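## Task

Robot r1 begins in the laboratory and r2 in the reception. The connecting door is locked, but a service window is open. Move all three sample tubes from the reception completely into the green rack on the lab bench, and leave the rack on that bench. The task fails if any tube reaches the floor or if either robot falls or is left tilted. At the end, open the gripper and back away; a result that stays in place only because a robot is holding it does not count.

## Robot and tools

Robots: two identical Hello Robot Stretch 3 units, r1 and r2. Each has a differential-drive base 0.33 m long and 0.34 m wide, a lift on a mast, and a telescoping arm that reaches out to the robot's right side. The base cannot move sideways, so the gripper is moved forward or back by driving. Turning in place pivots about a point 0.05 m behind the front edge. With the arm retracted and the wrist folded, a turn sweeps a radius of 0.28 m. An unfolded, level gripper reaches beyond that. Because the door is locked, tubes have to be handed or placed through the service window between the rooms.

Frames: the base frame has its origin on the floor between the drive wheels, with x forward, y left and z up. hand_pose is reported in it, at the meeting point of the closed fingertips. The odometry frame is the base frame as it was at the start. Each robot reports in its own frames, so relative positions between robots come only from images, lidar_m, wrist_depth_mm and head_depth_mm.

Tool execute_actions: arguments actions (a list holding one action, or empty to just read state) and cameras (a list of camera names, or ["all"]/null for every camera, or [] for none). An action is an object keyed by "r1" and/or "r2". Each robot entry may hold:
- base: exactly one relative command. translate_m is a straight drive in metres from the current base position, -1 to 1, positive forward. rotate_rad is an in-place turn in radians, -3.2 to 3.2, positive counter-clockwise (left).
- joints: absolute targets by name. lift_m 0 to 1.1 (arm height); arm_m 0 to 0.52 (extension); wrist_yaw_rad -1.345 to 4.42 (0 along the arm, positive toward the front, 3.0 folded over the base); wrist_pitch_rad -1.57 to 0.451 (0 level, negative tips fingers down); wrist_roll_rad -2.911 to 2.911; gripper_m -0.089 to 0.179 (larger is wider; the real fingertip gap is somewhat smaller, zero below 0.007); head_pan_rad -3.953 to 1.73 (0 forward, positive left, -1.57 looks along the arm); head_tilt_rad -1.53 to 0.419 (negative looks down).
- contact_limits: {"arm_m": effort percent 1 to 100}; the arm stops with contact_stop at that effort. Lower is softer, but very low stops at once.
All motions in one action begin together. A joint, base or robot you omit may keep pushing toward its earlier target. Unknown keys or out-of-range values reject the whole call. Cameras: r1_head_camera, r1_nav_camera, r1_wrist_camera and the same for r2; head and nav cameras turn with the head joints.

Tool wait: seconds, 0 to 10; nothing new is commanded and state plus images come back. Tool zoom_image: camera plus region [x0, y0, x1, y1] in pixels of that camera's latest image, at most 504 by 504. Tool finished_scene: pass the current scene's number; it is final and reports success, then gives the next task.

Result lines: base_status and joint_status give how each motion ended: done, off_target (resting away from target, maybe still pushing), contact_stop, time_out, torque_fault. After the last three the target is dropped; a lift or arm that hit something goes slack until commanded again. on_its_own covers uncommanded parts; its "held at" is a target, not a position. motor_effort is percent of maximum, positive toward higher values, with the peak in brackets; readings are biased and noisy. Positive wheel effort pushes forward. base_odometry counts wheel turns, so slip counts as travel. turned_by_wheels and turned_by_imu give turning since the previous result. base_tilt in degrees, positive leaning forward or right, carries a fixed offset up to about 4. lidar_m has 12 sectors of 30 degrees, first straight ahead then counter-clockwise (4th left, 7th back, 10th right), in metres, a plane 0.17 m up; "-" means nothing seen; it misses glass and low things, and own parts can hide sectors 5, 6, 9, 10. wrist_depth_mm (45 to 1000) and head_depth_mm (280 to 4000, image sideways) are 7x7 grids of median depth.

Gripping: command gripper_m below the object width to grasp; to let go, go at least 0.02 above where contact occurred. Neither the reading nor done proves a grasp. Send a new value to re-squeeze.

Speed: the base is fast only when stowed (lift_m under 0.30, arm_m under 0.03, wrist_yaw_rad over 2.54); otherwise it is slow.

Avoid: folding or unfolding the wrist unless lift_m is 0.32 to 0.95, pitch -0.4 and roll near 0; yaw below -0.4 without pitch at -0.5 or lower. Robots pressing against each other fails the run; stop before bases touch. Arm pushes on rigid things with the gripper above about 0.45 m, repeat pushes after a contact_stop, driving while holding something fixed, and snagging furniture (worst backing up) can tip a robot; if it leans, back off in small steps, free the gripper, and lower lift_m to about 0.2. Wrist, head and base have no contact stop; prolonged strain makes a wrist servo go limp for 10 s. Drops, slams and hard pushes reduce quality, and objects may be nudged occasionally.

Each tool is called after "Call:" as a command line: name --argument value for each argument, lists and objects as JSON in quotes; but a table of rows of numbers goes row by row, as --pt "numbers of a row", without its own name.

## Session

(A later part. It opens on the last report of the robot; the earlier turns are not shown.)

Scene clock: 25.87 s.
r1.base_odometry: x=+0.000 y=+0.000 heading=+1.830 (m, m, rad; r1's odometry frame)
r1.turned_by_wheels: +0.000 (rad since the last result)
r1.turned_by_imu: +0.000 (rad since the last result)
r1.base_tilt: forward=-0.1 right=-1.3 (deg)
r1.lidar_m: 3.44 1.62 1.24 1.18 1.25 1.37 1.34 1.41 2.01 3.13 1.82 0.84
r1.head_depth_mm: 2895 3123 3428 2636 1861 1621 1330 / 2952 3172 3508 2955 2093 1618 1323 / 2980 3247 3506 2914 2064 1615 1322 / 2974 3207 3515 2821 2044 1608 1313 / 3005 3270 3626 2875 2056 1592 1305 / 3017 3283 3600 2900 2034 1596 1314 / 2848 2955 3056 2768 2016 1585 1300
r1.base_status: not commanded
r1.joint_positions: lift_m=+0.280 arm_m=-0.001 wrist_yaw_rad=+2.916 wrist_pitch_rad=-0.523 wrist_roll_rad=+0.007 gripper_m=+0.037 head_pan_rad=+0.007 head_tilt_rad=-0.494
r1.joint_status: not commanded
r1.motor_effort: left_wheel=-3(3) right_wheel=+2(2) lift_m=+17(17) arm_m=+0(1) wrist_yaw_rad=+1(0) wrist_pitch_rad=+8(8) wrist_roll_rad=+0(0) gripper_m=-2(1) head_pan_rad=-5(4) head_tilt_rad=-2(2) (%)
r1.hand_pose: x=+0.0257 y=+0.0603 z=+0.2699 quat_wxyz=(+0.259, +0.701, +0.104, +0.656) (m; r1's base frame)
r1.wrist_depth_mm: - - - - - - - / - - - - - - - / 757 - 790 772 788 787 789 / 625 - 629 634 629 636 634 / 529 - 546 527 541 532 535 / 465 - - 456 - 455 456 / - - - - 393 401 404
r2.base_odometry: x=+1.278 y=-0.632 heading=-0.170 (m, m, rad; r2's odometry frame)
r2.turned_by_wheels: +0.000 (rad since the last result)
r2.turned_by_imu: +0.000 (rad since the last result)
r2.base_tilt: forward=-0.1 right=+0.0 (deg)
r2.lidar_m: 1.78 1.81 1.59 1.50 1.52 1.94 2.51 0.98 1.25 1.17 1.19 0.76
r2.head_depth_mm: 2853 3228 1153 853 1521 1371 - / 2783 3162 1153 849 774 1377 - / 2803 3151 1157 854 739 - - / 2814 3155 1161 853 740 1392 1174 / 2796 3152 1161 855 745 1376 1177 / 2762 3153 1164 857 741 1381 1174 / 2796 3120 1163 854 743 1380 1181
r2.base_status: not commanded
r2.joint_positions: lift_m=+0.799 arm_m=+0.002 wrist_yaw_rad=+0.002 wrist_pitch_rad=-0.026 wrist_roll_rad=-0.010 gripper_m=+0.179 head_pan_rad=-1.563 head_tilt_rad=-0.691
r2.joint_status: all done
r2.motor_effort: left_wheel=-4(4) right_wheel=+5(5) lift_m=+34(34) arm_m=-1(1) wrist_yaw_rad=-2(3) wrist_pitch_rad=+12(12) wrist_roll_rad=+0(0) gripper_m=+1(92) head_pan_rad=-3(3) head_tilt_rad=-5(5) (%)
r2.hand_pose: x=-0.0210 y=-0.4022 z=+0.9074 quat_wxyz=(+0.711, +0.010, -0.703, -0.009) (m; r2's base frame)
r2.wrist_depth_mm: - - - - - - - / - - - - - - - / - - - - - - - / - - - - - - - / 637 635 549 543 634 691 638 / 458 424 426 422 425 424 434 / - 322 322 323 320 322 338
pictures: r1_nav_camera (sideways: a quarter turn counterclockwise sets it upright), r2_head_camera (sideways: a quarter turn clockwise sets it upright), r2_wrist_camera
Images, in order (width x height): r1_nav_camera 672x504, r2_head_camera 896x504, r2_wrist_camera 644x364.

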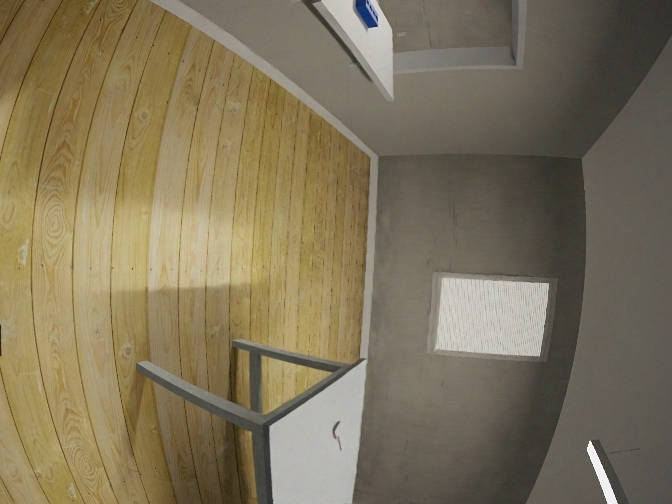

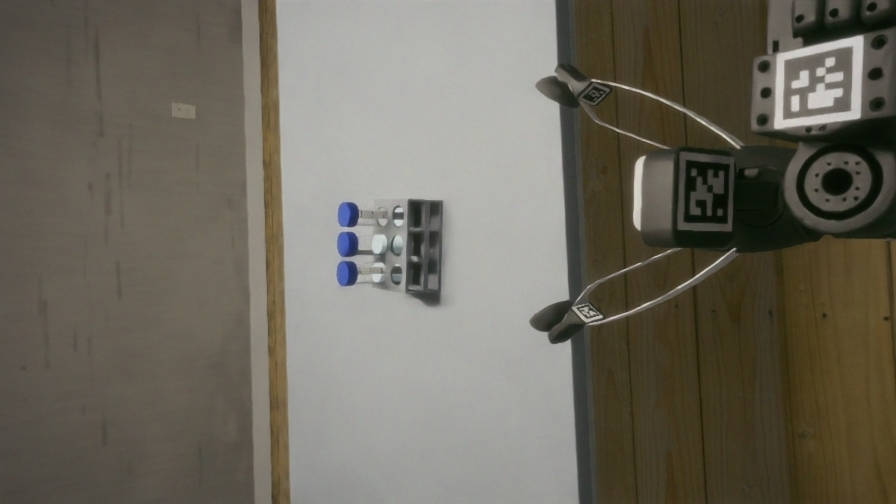

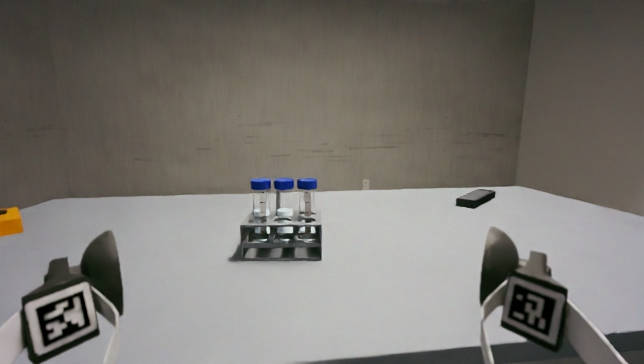

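Call:
execute_actions --actions '[{"r2":{"base":{"translate_m":0.055},"joints":{"lift_m":0.7,"arm_m":0.2}},"r1":{"base":{"translate_m":0.8}}}]' --cameras '["r2_head_camera","r2_wrist_camera","r1_nav_camera"]'

Scene clock: 30.77 s.
r1.base_odometry: x=-0.205 y=+0.773 heading=+1.830 (m, m, rad; r1's odometry frame)
r1.turned_by_wheels: +0.000 (rad since the last result)
r1.turned_by_imu: +0.001 (rad since the last result)
r1.base_tilt: forward=-0.1 right=-1.3 (deg)
r1.lidar_m: 2.65 1.55 1.18 1.16 1.22 1.72 2.13 2.26 3.23 0.51 0.75 0.76
r1.head_depth_mm: 2235 2358 2622 2787 2088 1635 1325 / 2217 2427 2676 2818 2091 1625 1331 / 2264 2426 2674 2863 2061 1619 1316 / 2275 2458 2714 2809 2066 1604 1312 / 2285 2479 2731 2880 2024 1597 1310 / 2297 2522 2757 2797 2040 1587 1303 / 2351 2561 2716 2649 2028 1581 1291
r1.base_status: done
r1.joint_positions: lift_m=+0.280 arm_m=-0.001 wrist_yaw_rad=+2.916 wrist_pitch_rad=-0.523 wrist_roll_rad=+0.007 gripper_m=+0.037 head_pan_rad=+0.007 head_tilt_rad=-0.495
r1.joint_status: not commanded
r1.motor_effort: left_wheel=-3(6) right_wheel=+2(7) lift_m=+16(17) arm_m=+0(0) wrist_yaw_rad=+1(0) wrist_pitch_rad=+8(8) wrist_roll_rad=+0(0) gripper_m=+0(0) head_pan_rad=-5(4) head_tilt_rad=-1(2) (%)
r1.hand_pose: x=+0.0257 y=+0.0603 z=+0.2699 quat_wxyz=(+0.259, +0.701, +0.104, +0.656) (m; r1's base frame)
r1.wrist_depth_mm: - - - - - - - / - - - - - - - / 768 - 773 777 781 787 782 / 634 - 627 628 633 634 643 / 529 - 546 529 551 530 533 / 465 - - 456 - 459 458 / - - - - 394 401 401
r2.base_odometry: x=+1.332 y=-0.642 heading=-0.170 (m, m, rad; r2's odometry frame)
r2.turned_by_wheels: +0.000 (rad since the last result)
r2.turned_by_imu: +0.000 (rad since the last result)
r2.base_tilt: forward=+0.0 right=+0.0 (deg)
r2.lidar_m: 1.73 1.76 1.60 1.50 1.53 1.95 2.56 1.03 1.24 1.17 1.19 0.72
r2.head_depth_mm: 2883 3170 1147 847 774 1406 - / 2844 3220 1156 854 717 - 1172 / 2837 3158 1155 851 - 1309 1177 / 2799 3160 1159 851 1517 1333 1169 / 2793 3114 1158 853 743 1379 1175 / 2794 3112 1162 856 740 1380 1175 / 2750 3175 1163 855 746 1378 1176
r2.base_status: done
r2.joint_positions: lift_m=+0.701 arm_m=+0.200 wrist_yaw_rad=+0.001 wrist_pitch_rad=-0.025 wrist_roll_rad=-0.010 gripper_m=+0.179 head_pan_rad=-1.563 head_tilt_rad=-0.691
r2.joint_status: all done
r2.motor_effort: left_wheel=-4(6) right_wheel=+5(10) lift_m=+11(30) arm_m=+2(4) wrist_yaw_rad=+0(2) wrist_pitch_rad=+12(12) wrist_roll_rad=+0(0) gripper_m=+0(1) head_pan_rad=-3(3) head_tilt_rad=-4(5) (%)
r2.hand_pose: x=-0.0213 y=-0.6003 z=+0.8089 quat_wxyz=(+0.711, +0.009, -0.703, -0.009) (m; r2's base frame)
r2.wrist_depth_mm: - - - - - - - / - - - - - - - / - - - 329 - - - / 661 645 652 339 664 661 648 / 337 337 307 295 306 371 337 / - 226 226 226 226 226 226 / - 170 171 171 170 163 172
pictures: r1_nav_camera (sideways: a quarter turn counterclockwise sets it upright), r2_head_camera (sideways: a quarter turn clockwise sets it upright), r2_wrist_camera
Images, in order (width x height): r1_nav_camera 672x504, r2_head_camera 896x504, r2_wrist_camera 644x364.

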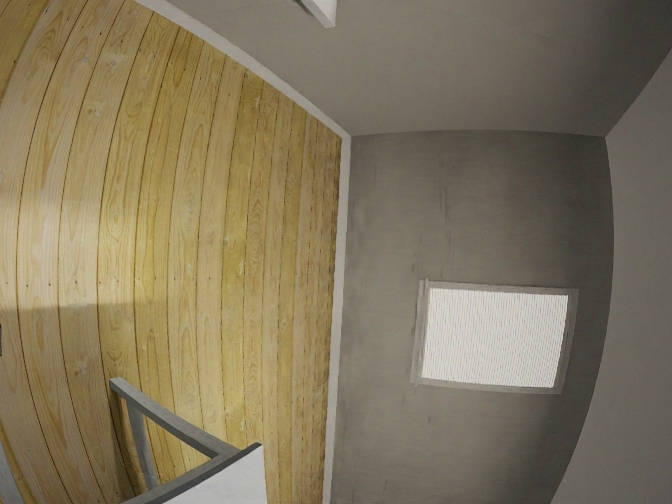

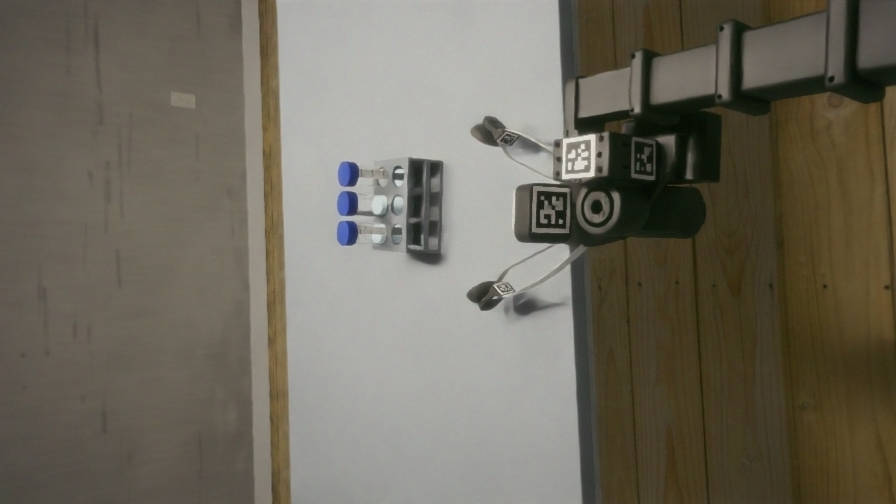

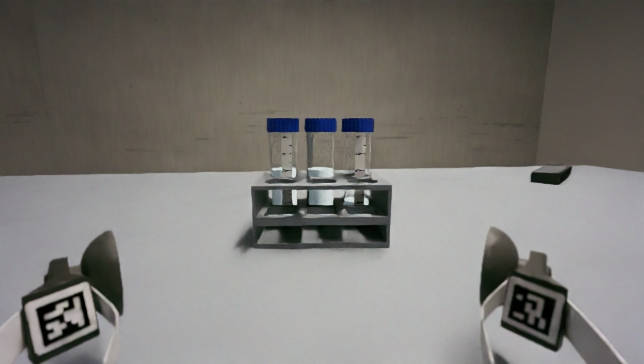

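Call:
execute_actions --actions '[{"r2":{"base":{"translate_m":-0.01},"joints":{"lift_m":0.69,"arm_m":0.32}},"r1":{"base":{"rotate_rad":-3.1},"joints":{"head_pan_rad":-1.57}}}]' --cameras '["r2_head_camera","r2_wrist_camera","r1_head_camera"]'

Scene clock: 34.07 s.
r1.base_odometry: x=-0.205 y=+0.773 heading=-1.270 (m, m, rad; r1's odometry frame)
r1.turned_by_wheels: -3.100 (rad since the last result)
r1.turned_by_imu: -3.030 (rad since the last result)
r1.base_tilt: forward=-0.1 right=-1.4 (deg)
r1.lidar_m: 2.13 2.30 0.51 0.51 0.75 2.68 2.65 1.47 1.17 1.15 1.25 1.85
r1.head_depth_mm: - - - 1201 1339 1495 1320 / - - - 1195 1364 1512 1336 / 950 1027 1135 1232 1390 1514 1322 / 962 1052 1151 1274 1412 1551 1311 / 973 1066 1167 1294 1457 1572 1318 / 995 1080 1194 1322 1485 1579 1311 / 1008 1099 1212 1350 1514 1586 1300
r1.base_status: done
r1.joint_positions: lift_m=+0.280 arm_m=-0.001 wrist_yaw_rad=+2.916 wrist_pitch_rad=-0.523 wrist_roll_rad=+0.007 gripper_m=+0.037 head_pan_rad=-1.563 head_tilt_rad=-0.495
r1.joint_status: all done
r1.motor_effort: left_wheel=+2(9) right_wheel=-3(7) lift_m=+17(17) arm_m=-1(1) wrist_yaw_rad=+0(0) wrist_pitch_rad=+8(8) wrist_roll_rad=+0(0) gripper_m=-1(0) head_pan_rad=-5(51) head_tilt_rad=-1(2) (%)
r1.hand_pose: x=+0.0257 y=+0.0602 z=+0.2699 quat_wxyz=(+0.259, +0.701, +0.104, +0.656) (m; r1's base frame)
r1.wrist_depth_mm: - - - - - - - / - - - 906 - - - / 750 - 778 709 788 781 778 / 628 - 628 629 627 630 638 / 524 - 547 529 555 531 529 / 473 - - 457 - 458 459 / - - - - 393 402 405
r2.base_odometry: x=+1.322 y=-0.640 heading=-0.170 (m, m, rad; r2's odometry frame)
r2.turned_by_wheels: +0.000 (rad since the last result)
r2.turned_by_imu: -0.042 (rad since the last result)
r2.base_tilt: forward=+0.0 right=-0.1 (deg)
r2.lidar_m: 1.74 1.76 1.63 1.50 1.52 1.88 2.54 1.01 1.27 1.17 1.18 0.73
r2.head_depth_mm: 2932 3247 1144 847 1517 1389 - / 2846 3279 1144 866 - 1337 1151 / 2855 3284 1145 881 1532 1376 1174 / 2814 3193 1150 850 1525 1372 1163 / 2804 3158 1148 849 740 1369 1172 / 2749 3106 1152 850 738 1370 1170 / 2762 3095 1154 849 718 1373 1176
r2.base_status: done
r2.joint_positions: lift_m=+0.691 arm_m=+0.319 wrist_yaw_rad=+0.000 wrist_pitch_rad=+0.012 wrist_roll_rad=-0.012 gripper_m=+0.179 head_pan_rad=-1.566 head_tilt_rad=-0.696
r2.joint_status: all done
r2.motor_effort: left_wheel=-1(32) right_wheel=+2(49) lift_m=+11(16) arm_m=+5(28) wrist_yaw_rad=+1(25) wrist_pitch_rad=-5(73) wrist_roll_rad=+1(3) gripper_m=+0(1) head_pan_rad=-2(4) head_tilt_rad=-3(5) (%)
r2.hand_pose: x=-0.0216 y=-0.7210 z=+0.8083 quat_wxyz=(+0.712, -0.004, -0.703, +0.004) (m; r2's base frame)
r2.wrist_depth_mm: - - - - - - - / - - - - - - - / - - 210 - - - - / - - 653 - - - 807 / 370 210 213 207 363 404 362 / - 170 196 196 234 235 235 / - 171 174 174 173 165 174
pictures: r1_head_camera (sideways: a quarter turn clockwise sets it upright), r2_head_camera (sideways: a quarter turn clockwise sets it upright), r2_wrist_camera
Images, in order (width x height): r1_head_camera 896x504, r2_head_camera 896x504, r2_wrist_camera 644x364.

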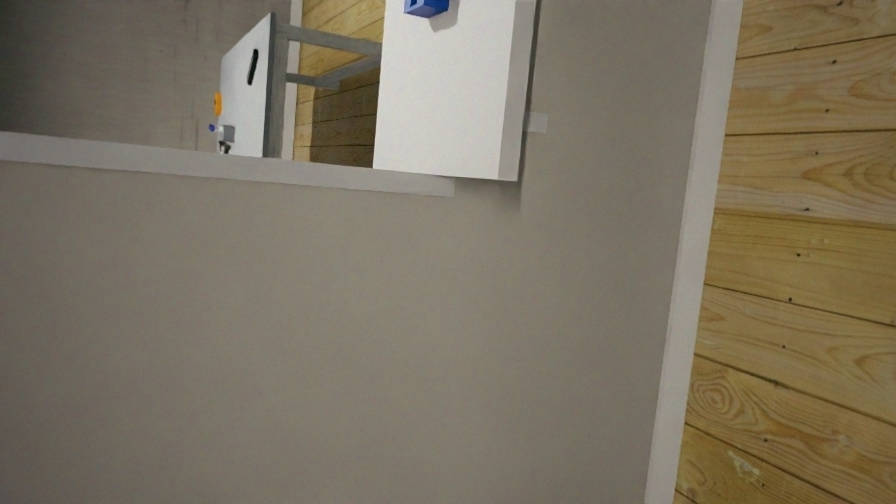

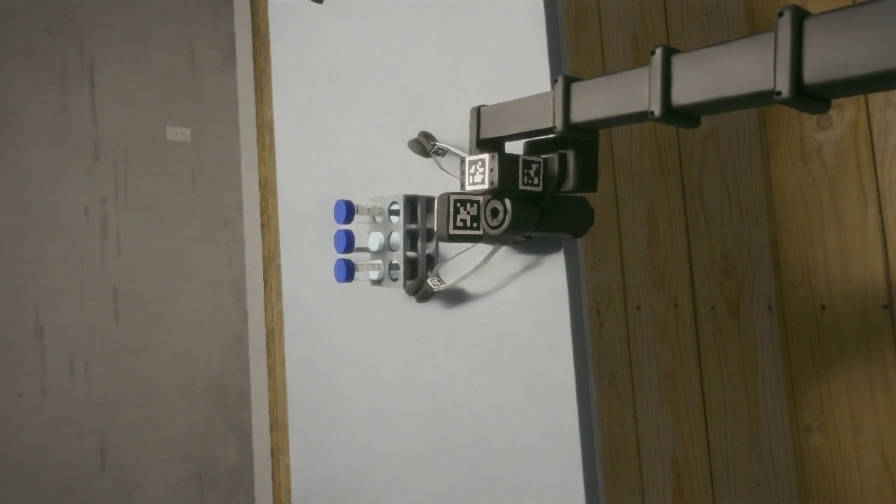

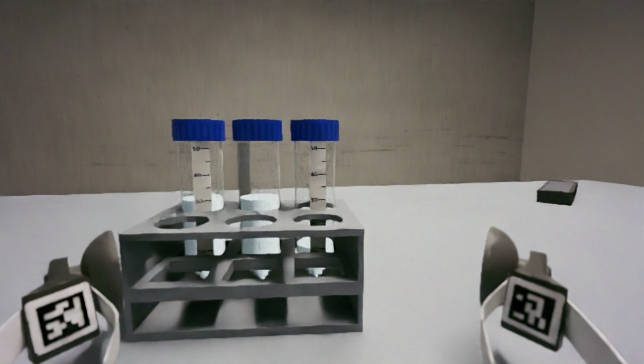

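Call:
execute_actions --actions '[{"r2":{"joints":{"lift_m":0.75,"arm_m":0.24}},"r1":{"base":{"rotate_rad":-1.2}}}]' --cameras '[]'

Call:
execute_actions --actions '[{"r2":{"base":{"rotate_rad":0.055},"joints":{"wrist_pitch_rad":-0.25}},"r1":{"base":{"translate_m":0.55}}}]' --cameras '["r2_wrist_camera","r2_head_camera"]'

Scene clock: 36.33 s.
r1.base_odometry: x=-0.205 y=+0.773 heading=-2.470 (m, m, rad; r1's odometry frame)
r1.turned_by_wheels: -1.200 (rad since the last result)
r1.turned_by_imu: -1.172 (rad since the last result)
r1.base_tilt: forward=-0.1 right=-1.3 (deg)
r1.lidar_m: 1.19 1.58 2.13 2.20 2.97 0.51 0.81 0.75 2.65 1.68 1.21 1.16
r1.head_depth_mm: 2236 2405 2605 2733 2091 1621 1330 / 2365 2552 2751 2892 2093 1636 1327 / 2402 2598 2815 2881 2073 1616 1318 / 1962 2158 2397 2602 2073 1605 1307 / 1677 1815 1977 2194 2035 1606 1311 / 1456 1565 1691 1822 1902 1581 1300 / 1300 1390 1467 1547 1691 1584 1301
r1.base_status: done
r1.joint_positions: lift_m=+0.280 arm_m=-0.001 wrist_yaw_rad=+2.916 wrist_pitch_rad=-0.523 wrist_roll_rad=+0.007 gripper_m=+0.037 head_pan_rad=-1.563 head_tilt_rad=-0.495
r1.joint_status: not commanded
r1.motor_effort: left_wheel=+2(7) right_wheel=-3(7) lift_m=+17(17) arm_m=-1(0) wrist_yaw_rad=+0(0) wrist_pitch_rad=+8(8) wrist_roll_rad=+0(0) gripper_m=+1(0) head_pan_rad=-5(4) head_tilt_rad=-1(2) (%)
r1.hand_pose: x=+0.0257 y=+0.0602 z=+0.2699 quat_wxyz=(+0.259, +0.701, +0.104, +0.656) (m; r1's base frame)
r1.wrist_depth_mm: - - - - - - - / - - - - - - - / 761 - 775 781 780 784 773 / 628 - 634 632 631 640 637 / 526 - 551 530 554 531 529 / 469 - - 457 - 458 459 / - - - - 392 405 400
r2.base_odometry: x=+1.322 y=-0.640 heading=-0.170 (m, m, rad; r2's odometry frame)
r2.turned_by_wheels: +0.000 (rad since the last result)
r2.turned_by_imu: +0.000 (rad since the last result)
r2.base_tilt: forward=+0.1 right=-0.1 (deg)
r2.lidar_m: 1.74 1.76 1.62 1.50 1.51 1.88 2.54 1.02 1.27 1.17 1.18 0.73
r2.head_depth_mm: 2923 3289 1146 847 761 - - / 2857 3213 1142 880 - 1343 1160 / 2840 3188 1138 878 - 1371 1171 / 2829 3166 1148 847 735 1373 1171 / 2798 3160 1149 847 737 1380 1172 / 2763 3081 1146 848 738 1371 1170 / 2735 3034 1149 849 716 1376 1180
r2.base_status: not commanded
r2.joint_positions: lift_m=+0.749 arm_m=+0.240 wrist_yaw_rad=+0.000 wrist_pitch_rad=-0.018 wrist_roll_rad=-0.011 gripper_m=+0.179 head_pan_rad=-1.566 head_tilt_rad=-0.696
r2.joint_status: all done
r2.motor_effort: left_wheel=+0(1) right_wheel=+0(2) lift_m=+34(34) arm_m=-4(5) wrist_yaw_rad=+1(1) wrist_pitch_rad=+8(9) wrist_roll_rad=+0(0) gripper_m=+0(1) head_pan_rad=-2(2) head_tilt_rad=-2(2) (%)
r2.hand_pose: x=-0.0216 y=-0.6410 z=+0.8595 quat_wxyz=(+0.711, +0.006, -0.703, -0.007) (m; r2's base frame)
r2.wrist_depth_mm: - - - - - - - / - - - - - - - / - - - - - - - / - - 696 801 - - - / 493 497 308 450 491 545 494 / 351 328 282 295 329 329 331 / - 248 249 248 249 237 249
pictures: none
No camera images: the call's "cameras" was empty. Leave "cameras" out to get every camera's image.

Scene clock: 39.80 s.
r1.base_odometry: x=-0.635 y=+0.431 heading=-2.470 (m, m, rad; r1's odometry frame)
r1.turned_by_wheels: +0.000 (rad since the last result)
r1.turned_by_imu: +0.001 (rad since the last result)
r1.base_tilt: forward=-0.1 right=-1.4 (deg)
r1.lidar_m: 0.69 0.94 1.87 1.93 2.59 1.00 1.28 3.07 2.90 0.98 0.70 0.67
r1.head_depth_mm: 2314 2584 2899 2926 2111 1621 1336 / 1701 1995 2351 2654 2078 1616 1320 / 1345 1523 1725 2012 1996 1612 1321 / 1160 1263 1401 1176 1741 1607 1320 / 3046 3389 3655 1164 958 1494 1316 / 3300 3509 3971 1103 835 1259 1279 / 3500 3832 - 1056 826 715 1144
r1.base_status: done
r1.joint_positions: lift_m=+0.280 arm_m=-0.001 wrist_yaw_rad=+2.916 wrist_pitch_rad=-0.523 wrist_roll_rad=+0.007 gripper_m=+0.037 head_pan_rad=-1.563 head_tilt_rad=-0.495
r1.joint_status: not commanded
r1.motor_effort: left_wheel=+2(8) right_wheel=-3(5) lift_m=+16(16) arm_m=+0(0) wrist_yaw_rad=+0(0) wrist_pitch_rad=+8(8) wrist_roll_rad=+0(0) gripper_m=-1(1) head_pan_rad=-4(4) head_tilt_rad=-1(2) (%)
r1.hand_pose: x=+0.0257 y=+0.0602 z=+0.2699 quat_wxyz=(+0.259, +0.701, +0.104, +0.656) (m; r1's base frame)
r1.wrist_depth_mm: - - - - - - - / - - - - - - - / 762 - 776 784 792 789 788 / 631 - 625 631 635 635 638 / 526 - 547 528 549 534 531 / 470 - - 459 - 458 457 / - - - - 393 404 403
r2.base_odometry: x=+1.322 y=-0.640 heading=-0.115 (m, m, rad; r2's odometry frame)
r2.turned_by_wheels: +0.055 (rad since the last result)
r2.turned_by_imu: +0.056 (rad since the last result)
r2.base_tilt: forward=+0.0 right=+0.0 (deg)
r2.lidar_m: 1.74 1.78 1.59 1.50 1.53 1.97 2.54 1.01 1.24 1.17 1.19 0.73
r2.head_depth_mm: 2846 3203 1138 843 737 - - / 2839 3156 1137 877 - 1335 1163 / 2804 3238 1145 844 - 1372 1169 / 2793 3135 1145 847 739 1365 1163 / 2790 3123 1151 847 737 1372 1176 / 2792 3133 1150 850 740 1371 1171 / 2789 3132 1148 850 739 1375 1174
r2.base_status: done
r2.joint_positions: lift_m=+0.749 arm_m=+0.240 wrist_yaw_rad=+0.000 wrist_pitch_rad=-0.265 wrist_roll_rad=-0.011 gripper_m=+0.179 head_pan_rad=-1.566 head_tilt_rad=-0.696
r2.joint_status: all done
r2.motor_effort: left_wheel=-3(7) right_wheel=+4(8) lift_m=+34(33) arm_m=-4(4) wrist_yaw_rad=+1(1) wrist_pitch_rad=+7(7) wrist_roll_rad=+0(0) gripper_m=+0(0) head_pan_rad=-2(2) head_tilt_rad=-2(2) (%)
r2.hand_pose: x=-0.0216 y=-0.6262 z=+0.7977 quat_wxyz=(+0.705, +0.094, -0.697, -0.093) (m; r2's base frame)
r2.wrist_depth_mm: - - - - - - - / - - - - - - - / 521 528 534 287 549 553 558 / 333 334 302 283 319 344 348 / 242 242 244 246 247 263 250 / - 192 193 194 194 - 197 / - 159 159 159 160 155 162
pictures: r2_head_camera (sideways: a quarter turn clockwise sets it upright), r2_wrist_camera
Images, in order (width x height): r2_head_camera 896x504, r2_wrist_camera 644x364.

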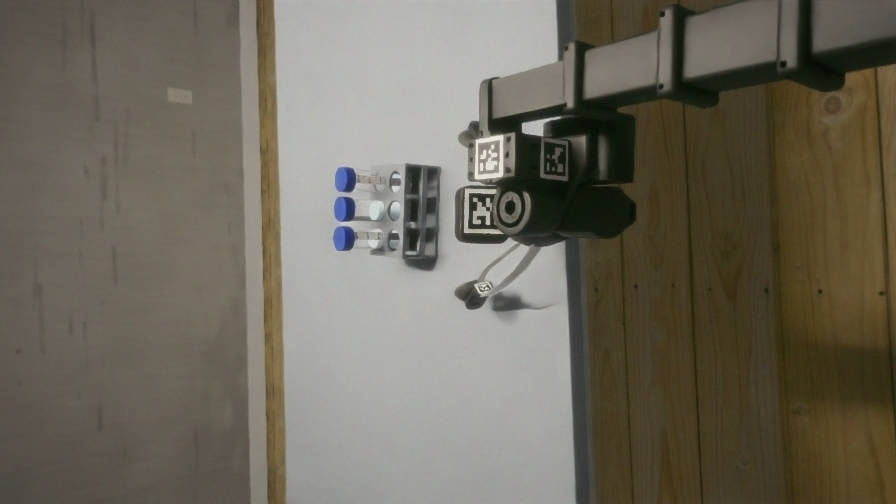

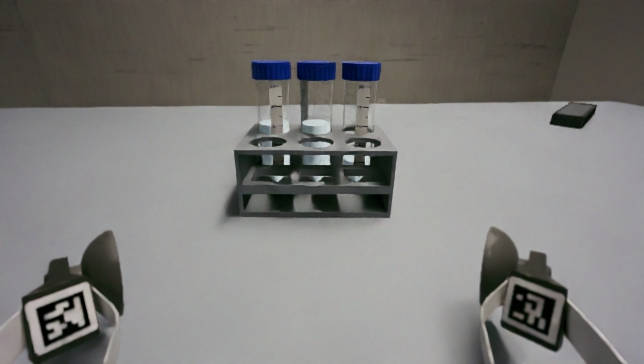

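Call:
execute_actions --actions '[{"r2":{"joints":{"arm_m":0.37}},"r1":{"base":{"rotate_rad":1.13}}}]' --cameras '["r2_wrist_camera","r2_head_camera","r1_head_camera"]'

Scene clock: 42.13 s.
r1.base_odometry: x=-0.635 y=+0.431 heading=-1.340 (m, m, rad; r1's odometry frame)
r1.turned_by_wheels: +1.130 (rad since the last result)
r1.turned_by_imu: +1.104 (rad since the last result)
r1.base_tilt: forward=-0.1 right=-1.3 (deg)
r1.lidar_m: 1.87 1.98 2.81 1.00 1.29 2.98 2.22 0.91 0.69 0.67 0.71 0.97
r1.head_depth_mm: 528 569 624 685 764 870 996 / 531 576 631 694 776 874 1009 / 534 580 636 702 784 886 1026 / 538 586 640 709 793 901 1039 / 543 588 645 714 800 909 1047 / 547 595 654 722 807 918 1062 / 550 598 658 729 817 936 1077
r1.base_status: done
r1.joint_positions: lift_m=+0.280 arm_m=-0.001 wrist_yaw_rad=+2.916 wrist_pitch_rad=-0.523 wrist_roll_rad=+0.007 gripper_m=+0.037 head_pan_rad=-1.563 head_tilt_rad=-0.495
r1.joint_status: not commanded
r1.motor_effort: left_wheel=-3(8) right_wheel=+3(7) lift_m=+16(17) arm_m=-1(0) wrist_yaw_rad=+0(0) wrist_pitch_rad=+8(8) wrist_roll_rad=+0(0) gripper_m=+0(0) head_pan_rad=-5(4) head_tilt_rad=-2(2) (%)
r1.hand_pose: x=+0.0257 y=+0.0602 z=+0.2699 quat_wxyz=(+0.259, +0.701, +0.104, +0.656) (m; r1's base frame)
r1.wrist_depth_mm: - - - - - - - / - - - - - - - / 753 - 776 772 785 787 784 / 625 - 635 629 631 631 631 / 533 - 544 536 547 531 530 / 465 - - 454 - 458 457 / - - - - 394 403 405
r2.base_odometry: x=+1.322 y=-0.640 heading=-0.115 (m, m, rad; r2's odometry frame)
r2.turned_by_wheels: +0.000 (rad since the last result)
r2.turned_by_imu: +0.000 (rad since the last result)
r2.base_tilt: forward=+0.0 right=-0.1 (deg)
r2.lidar_m: 1.74 1.78 1.59 1.50 1.53 1.97 2.54 1.01 1.24 1.17 1.19 0.73
r2.head_depth_mm: 2862 3207 1144 847 735 - - / 2850 3154 1148 - 1147 1370 1166 / 2794 3165 1145 - 751 1365 1167 / 2773 3145 1149 818 737 1367 1173 / 2759 3109 1147 848 737 1379 1171 / 2789 3136 1145 845 738 1377 1178 / 2741 3057 1146 849 740 1370 1172
r2.base_status: not commanded
r2.joint_positions: lift_m=+0.749 arm_m=+0.370 wrist_yaw_rad=+0.000 wrist_pitch_rad=-0.266 wrist_roll_rad=-0.011 gripper_m=+0.179 head_pan_rad=-1.566 head_tilt_rad=-0.696
r2.joint_status: all done
r2.motor_effort: left_wheel=-4(4) right_wheel=+5(5) lift_m=+34(33) arm_m=+2(3) wrist_yaw_rad=+1(1) wrist_pitch_rad=+8(8) wrist_roll_rad=+0(0) gripper_m=+1(0) head_pan_rad=-2(2) head_tilt_rad=-3(2) (%)
r2.hand_pose: x=-0.0216 y=-0.7556 z=+0.7975 quat_wxyz=(+0.705, +0.094, -0.697, -0.094) (m; r2's base frame)
r2.wrist_depth_mm: - - - - - - - / - - - - - - - / 516 520 475 534 482 551 533 / 328 331 183 183 204 340 343 / 241 242 136 137 138 260 250 / - 183 150 157 150 - 196 / - 158 149 149 150 155 160
pictures: r1_head_camera (sideways: a quarter turn clockwise sets it upright), r2_head_camera (sideways: a quarter turn clockwise sets it upright), r2_wrist_camera
Images, in order (width x height): r1_head_camera 896x504, r2_head_camera 896x504, r2_wrist_camera 644x364.

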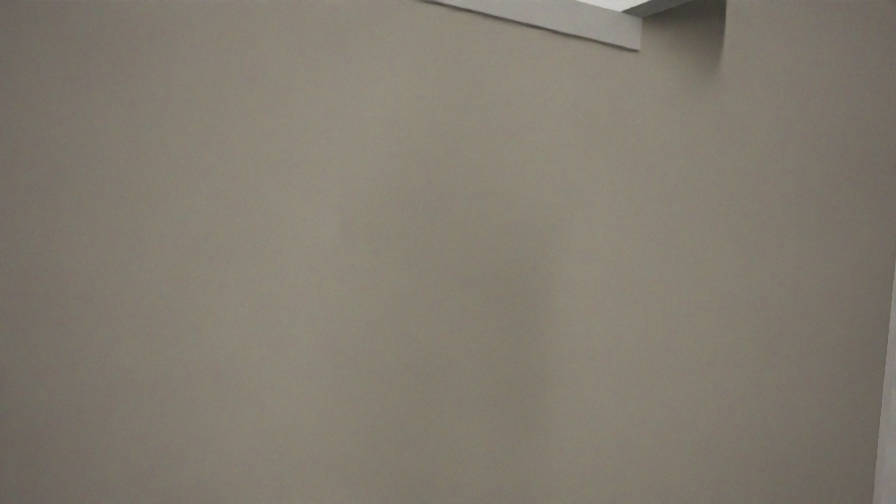

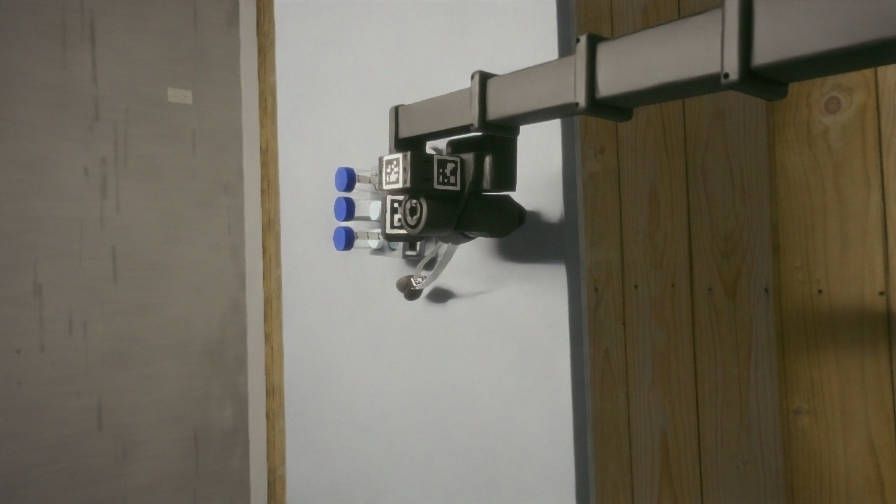

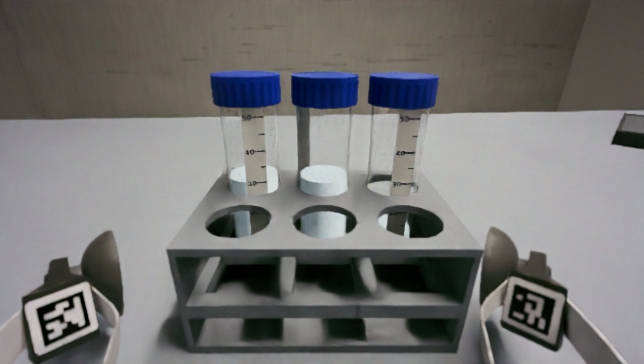

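Call:
execute_actions --actions '[{"r2":{"joints":{"arm_m":0.4}},"r1":{"base":{"rotate_rad":0.04},"joints":{"lift_m":0.93,"wrist_pitch_rad":-0.4}}}]' --cameras '[]'

Call:
execute_actions --actions '[{"r2":{"joints":{"gripper_m":0.09}},"r1":{"joints":{"wrist_yaw_rad":0,"gripper_m":0.179}}}]' --cameras '[]'

Call:
execute_actions --actions '[{"r2":{"joints":{"lift_m":0.8}},"r1":{"joints":{"wrist_pitch_rad":-0.25,"lift_m":1.05,"head_pan_rad":-2.2}}}]' --cameras '["r2_wrist_camera","r2_head_camera","r1_head_camera"]'

Scene clock: 49.23 s.
r1.base_odometry: x=-0.635 y=+0.431 heading=-1.300 (m, m, rad; r1's odometry frame)
r1.turned_by_wheels: +0.040 (rad since the last result)
r1.turned_by_imu: +0.039 (rad since the last result)
r1.base_tilt: forward=-0.1 right=-1.3 (deg)
r1.lidar_m: 1.87 2.00 2.94 1.00 2.03 2.97 1.98 0.88 0.68 0.67 0.72 1.03
r1.head_depth_mm: 523 565 621 680 756 832 - / 529 573 627 692 773 855 - / 536 579 635 698 782 884 - / 540 587 643 711 793 901 - / 546 595 654 721 809 913 - / 553 602 659 734 821 933 1054 / 559 610 668 741 831 953 1106
r1.base_status: done
r1.joint_positions: lift_m=+0.930 arm_m=-0.001 wrist_yaw_rad=+2.916 wrist_pitch_rad=-0.422 wrist_roll_rad=+0.007 gripper_m=+0.037 head_pan_rad=-1.563 head_tilt_rad=-0.495
r1.joint_status: all done
r1.motor_effort: left_wheel=-3(8) right_wheel=+2(8) lift_m=+21(25) arm_m=+0(1) wrist_yaw_rad=+0(0) wrist_pitch_rad=+13(14) wrist_roll_rad=+0(0) gripper_m=+0(1) head_pan_rad=-5(5) head_tilt_rad=-2(1) (%)
r1.hand_pose: x=+0.0288 y=+0.0738 z=+0.9416 quat_wxyz=(+0.226, +0.706, +0.069, +0.668) (m; r1's base frame)
r1.wrist_depth_mm: - - - - - - - / - - - - - - - / - - - - - - - / - - - - - - - / - - - - - - - / - - - - - - - / - - - - - - -
r2.base_odometry: x=+1.322 y=-0.640 heading=-0.115 (m, m, rad; r2's odometry frame)
r2.turned_by_wheels: +0.000 (rad since the last result)
r2.turned_by_imu: +0.001 (rad since the last result)
r2.base_tilt: forward=-0.1 right=-0.1 (deg)
r2.lidar_m: 1.74 1.77 1.58 1.50 1.53 1.96 2.54 1.01 1.24 1.17 1.19 0.73
r2.head_depth_mm: 2861 3168 1144 844 734 - - / 2836 3173 1146 897 766 1361 1165 / 2811 3167 1172 - 738 1370 1166 / 2819 3187 1147 814 737 1363 1168 / 2778 3107 1153 849 740 1355 1175 / 2826 3092 1146 847 739 1375 1172 / 2770 3088 1146 848 739 1378 1169
r2.base_status: not commanded
r2.joint_positions: lift_m=+0.749 arm_m=+0.400 wrist_yaw_rad=-0.001 wrist_pitch_rad=-0.267 wrist_roll_rad=-0.011 gripper_m=+0.179 head_pan_rad=-1.566 head_tilt_rad=-0.696
r2.joint_status: all done
r2.motor_effort: left_wheel=-4(4) right_wheel=+5(5) lift_m=+34(34) arm_m=+3(2) wrist_yaw_rad=+1(1) wrist_pitch_rad=+8(8) wrist_roll_rad=+0(0) gripper_m=+1(0) head_pan_rad=-3(2) head_tilt_rad=-2(3) (%)
r2.hand_pose: x=-0.0217 y=-0.7855 z=+0.7974 quat_wxyz=(+0.705, +0.094, -0.697, -0.094) (m; r2's base frame)
r2.wrist_depth_mm: - - - - - - - / - - 139 142 - - - / 518 522 430 475 434 551 549 / 327 329 172 174 314 342 342 / 239 242 143 153 153 261 249 / - 116 112 117 144 119 195 / - 140 123 128 133 149 161
pictures: none
No camera images: the call's "cameras" was empty. Leave "cameras" out to get every camera's image.

Scene clock: 51.70 s.
r1.base_odometry: x=-0.635 y=+0.431 heading=-1.300 (m, m, rad; r1's odometry frame)
r1.turned_by_wheels: +0.000 (rad since the last result)
r1.turned_by_imu: +0.000 (rad since the last result)
r1.base_tilt: forward=-0.2 right=-1.3 (deg)
r1.lidar_m: 1.87 2.00 2.94 1.00 2.02 2.96 1.98 0.88 0.69 0.68 0.72 1.03
r1.head_depth_mm: 525 568 618 681 757 829 - / 530 575 625 691 772 849 - / 533 580 634 699 784 - - / 541 586 644 712 796 873 - / 545 594 651 723 809 907 1082 / 553 603 660 733 822 939 1078 / 559 610 670 742 837 951 1114
r1.base_status: not commanded
r1.joint_positions: lift_m=+0.930 arm_m=-0.001 wrist_yaw_rad=+0.002 wrist_pitch_rad=-0.422 wrist_roll_rad=+0.007 gripper_m=+0.179 head_pan_rad=-1.563 head_tilt_rad=-0.495
r1.joint_status: all done
r1.motor_effort: left_wheel=-3(3) right_wheel=+3(2) lift_m=+21(21) arm_m=-1(1) wrist_yaw_rad=-2(1) wrist_pitch_rad=+12(13) wrist_roll_rad=+0(0) gripper_m=+0(85) head_pan_rad=-5(4) head_tilt_rad=-1(2) (%)
r1.hand_pose: x=-0.0210 y=-0.3683 z=+0.9416 quat_wxyz=(+0.690, +0.149, -0.693, -0.148) (m; r1's base frame)
r1.wrist_depth_mm: 406 398 389 380 375 365 359 / 446 431 423 411 401 393 - / 482 472 459 448 438 425 688 / 535 520 504 492 482 462 556 / 597 577 552 534 527 504 447 / 669 648 628 600 583 568 385 / - 759 703 691 660 640 -
r2.base_odometry: x=+1.322 y=-0.640 heading=-0.115 (m, m, rad; r2's odometry frame)
r2.turned_by_wheels: +0.000 (rad since the last result)
r2.turned_by_imu: +0.000 (rad since the last result)
r2.base_tilt: forward=+0.0 right=-0.1 (deg)
r2.lidar_m: 1.74 1.78 1.59 1.50 1.53 1.97 2.55 1.01 1.24 1.17 1.19 0.73
r2.head_depth_mm: 2837 3160 1145 844 738 - - / 2842 3219 1143 898 768 1370 1171 / 2789 3187 1170 - 734 1364 1161 / 2751 3139 1144 816 735 1363 1168 / 2803 3109 1150 847 739 1371 1173 / 2814 3113 1155 849 740 1372 1170 / 2791 3052 1151 850 739 1377 1170
r2.base_status: not commanded
r2.joint_positions: lift_m=+0.749 arm_m=+0.400 wrist_yaw_rad=+0.001 wrist_pitch_rad=-0.267 wrist_roll_rad=-0.012 gripper_m=+0.098 head_pan_rad=-1.566 head_tilt_rad=-0.696
r2.joint_status: gripper_m off_target (ended at +0.098, target +0.090)
r2.on_its_own: gripper_m is held at +0.097, not at your +0.090, by its stall guard, which is still easing
r2.motor_effort: left_wheel=-4(5) right_wheel=+5(6) lift_m=+34(34) arm_m=+3(3) wrist_yaw_rad=-1(2) wrist_pitch_rad=+8(8) wrist_roll_rad=+1(0) gripper_m=-10(99) head_pan_rad=-2(2) head_tilt_rad=-2(2) (%)
r2.hand_pose: x=-0.0213 y=-0.7855 z=+0.7974 quat_wxyz=(+0.705, +0.095, -0.696, -0.093) (m; r2's base frame)
r2.wrist_depth_mm: - - - - - - - / - - - 147 - - - / 513 520 430 481 482 545 552 / 330 330 167 176 316 340 345 / 240 243 152 153 150 248 249 / 199 111 117 144 145 182 195 / - 147 128 133 144 154 161
pictures: none
No camera images: the call's "cameras" was empty. Leave "cameras" out to get every camera's image.

Scene clock: 53.63 s.
r1.base_odometry: x=-0.635 y=+0.431 heading=-1.300 (m, m, rad; r1's odometry frame)
r1.turned_by_wheels: +0.000 (rad since the last result)
r1.turned_by_imu: +0.000 (rad since the last result)
r1.base_tilt: forward=-0.2 right=-1.3 (deg)
r1.lidar_m: 1.87 2.00 2.94 1.00 2.02 2.96 1.97 0.88 0.69 0.68 0.72 1.03
r1.head_depth_mm: 3388 3489 - - - - 1328 / 3864 - - - - 1378 1319 / - - - - - - 1291 / - - - - - - - / - - - - - - - / 560 607 - - - - - / 539 577 - - - - -
r1.base_status: not commanded
r1.joint_positions: lift_m=+1.050 arm_m=-0.001 wrist_yaw_rad=+0.002 wrist_pitch_rad=-0.273 wrist_roll_rad=+0.007 gripper_m=+0.179 head_pan_rad=-2.193 head_tilt_rad=-0.495
r1.joint_status: all done
r1.motor_effort: left_wheel=-3(3) right_wheel=+2(2) lift_m=+21(22) arm_m=+0(1) wrist_yaw_rad=-1(2) wrist_pitch_rad=+13(13) wrist_roll_rad=+0(0) gripper_m=+0(0) head_pan_rad=-5(46) head_tilt_rad=-1(2) (%)
r1.hand_pose: x=-0.0210 y=-0.3846 z=+1.0962 quat_wxyz=(+0.699, +0.097, -0.702, -0.096) (m; r1's base frame)
r1.wrist_depth_mm: 405 395 386 378 369 362 355 / 429 419 410 400 392 383 379 / 463 446 435 422 415 407 - / 496 479 467 454 441 430 - / 528 509 501 483 470 458 789 / 567 551 541 524 508 491 658 / - 604 584 566 548 523 -
r2.base_odometry: x=+1.322 y=-0.640 heading=-0.115 (m, m, rad; r2's odometry frame)
r2.turned_by_wheels: +0.000 (rad since the last result)
r2.turned_by_imu: +0.000 (rad since the last result)
r2.base_tilt: forward=+0.0 right=-0.1 (deg)
r2.lidar_m: 1.74 1.78 1.59 1.50 1.53 1.97 2.54 1.01 1.24 1.17 1.20 0.73
r2.head_depth_mm: 2891 3204 1137 861 - - 1148 / 2855 3163 1198 - 1524 1372 1172 / 2822 3168 1274 789 736 1375 1172 / 2790 3158 1206 819 735 1374 1174 / 2791 3117 1150 845 736 1377 1175 / 2765 3079 1146 849 737 1370 1176 / 2784 3087 1150 852 738 1367 1169
r2.base_status: not commanded
r2.joint_positions: lift_m=+0.799 arm_m=+0.400 wrist_yaw_rad=+0.000 wrist_pitch_rad=-0.292 wrist_roll_rad=-0.010 gripper_m=+0.102 head_pan_rad=-1.566 head_tilt_rad=-0.696
r2.joint_status: all done
r2.on_its_own: gripper_m is held at +0.101, not at your +0.090, by its stall guard, which is not easing now
r2.motor_effort: left_wheel=-4(5) right_wheel=+5(6) lift_m=+35(37) arm_m=+0(3) wrist_yaw_rad=+0(1) wrist_pitch_rad=+20(20) wrist_roll_rad=+0(1) gripper_m=-21(31) head_pan_rad=-2(2) head_tilt_rad=-2(2) (%)
r2.hand_pose: x=-0.0214 y=-0.7834 z=+0.8412 quat_wxyz=(+0.703, +0.104, -0.696, -0.103) (m; r2's base frame)
r2.wrist_depth_mm: - - - - - - - / - - - - - - - / - - 586 191 662 670 671 / 414 423 394 424 398 431 437 / 311 313 178 181 180 319 318 / 249 136 176 179 159 265 254 / - 150 143 142 142 203 212
pictures: r1_head_camera (sideways: a quarter turn clockwise sets it upright), r2_head_camera (sideways: a quarter turn clockwise sets it upright), r2_wrist_camera
Images, in order (width x height): r1_head_camera 896x504, r2_head_camera 896x504, r2_wrist_camera 644x364.

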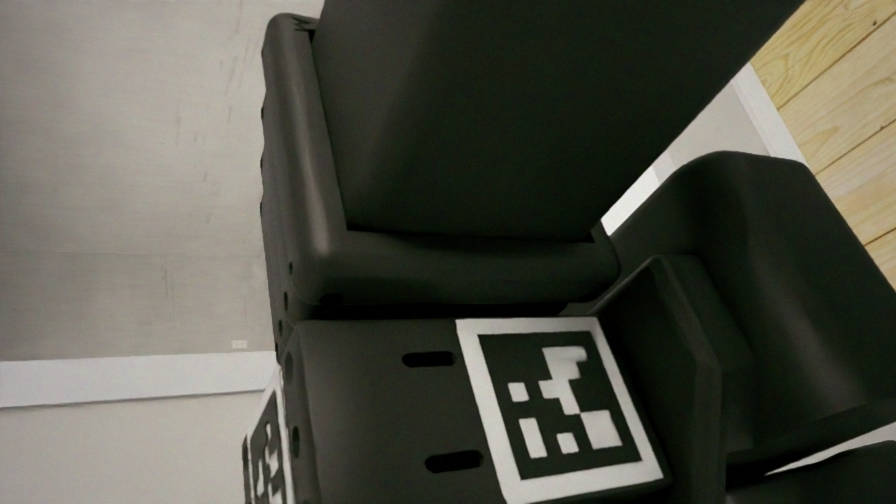

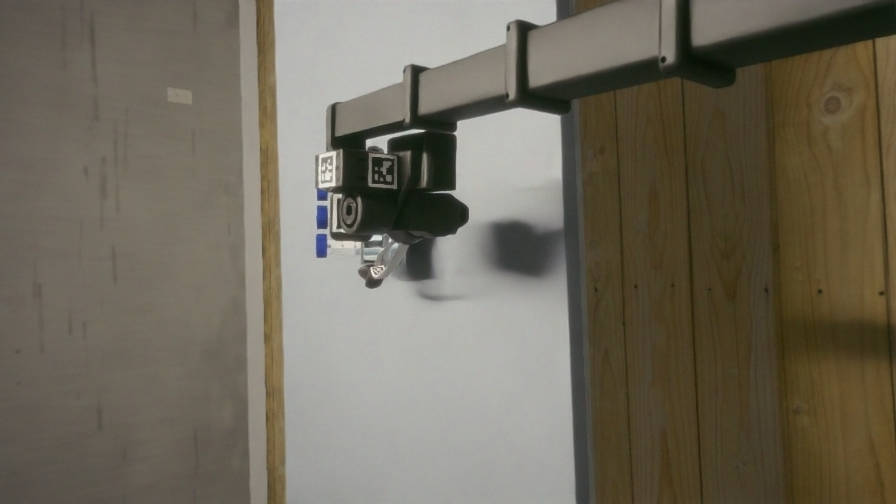

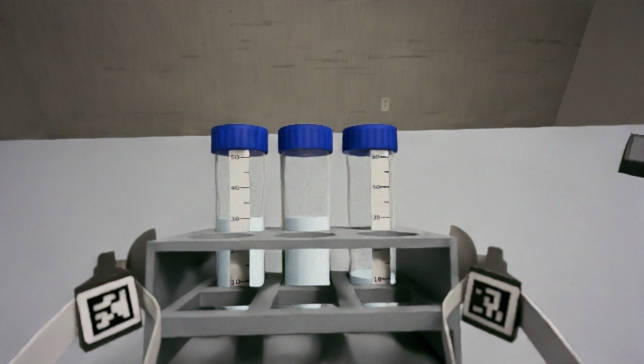

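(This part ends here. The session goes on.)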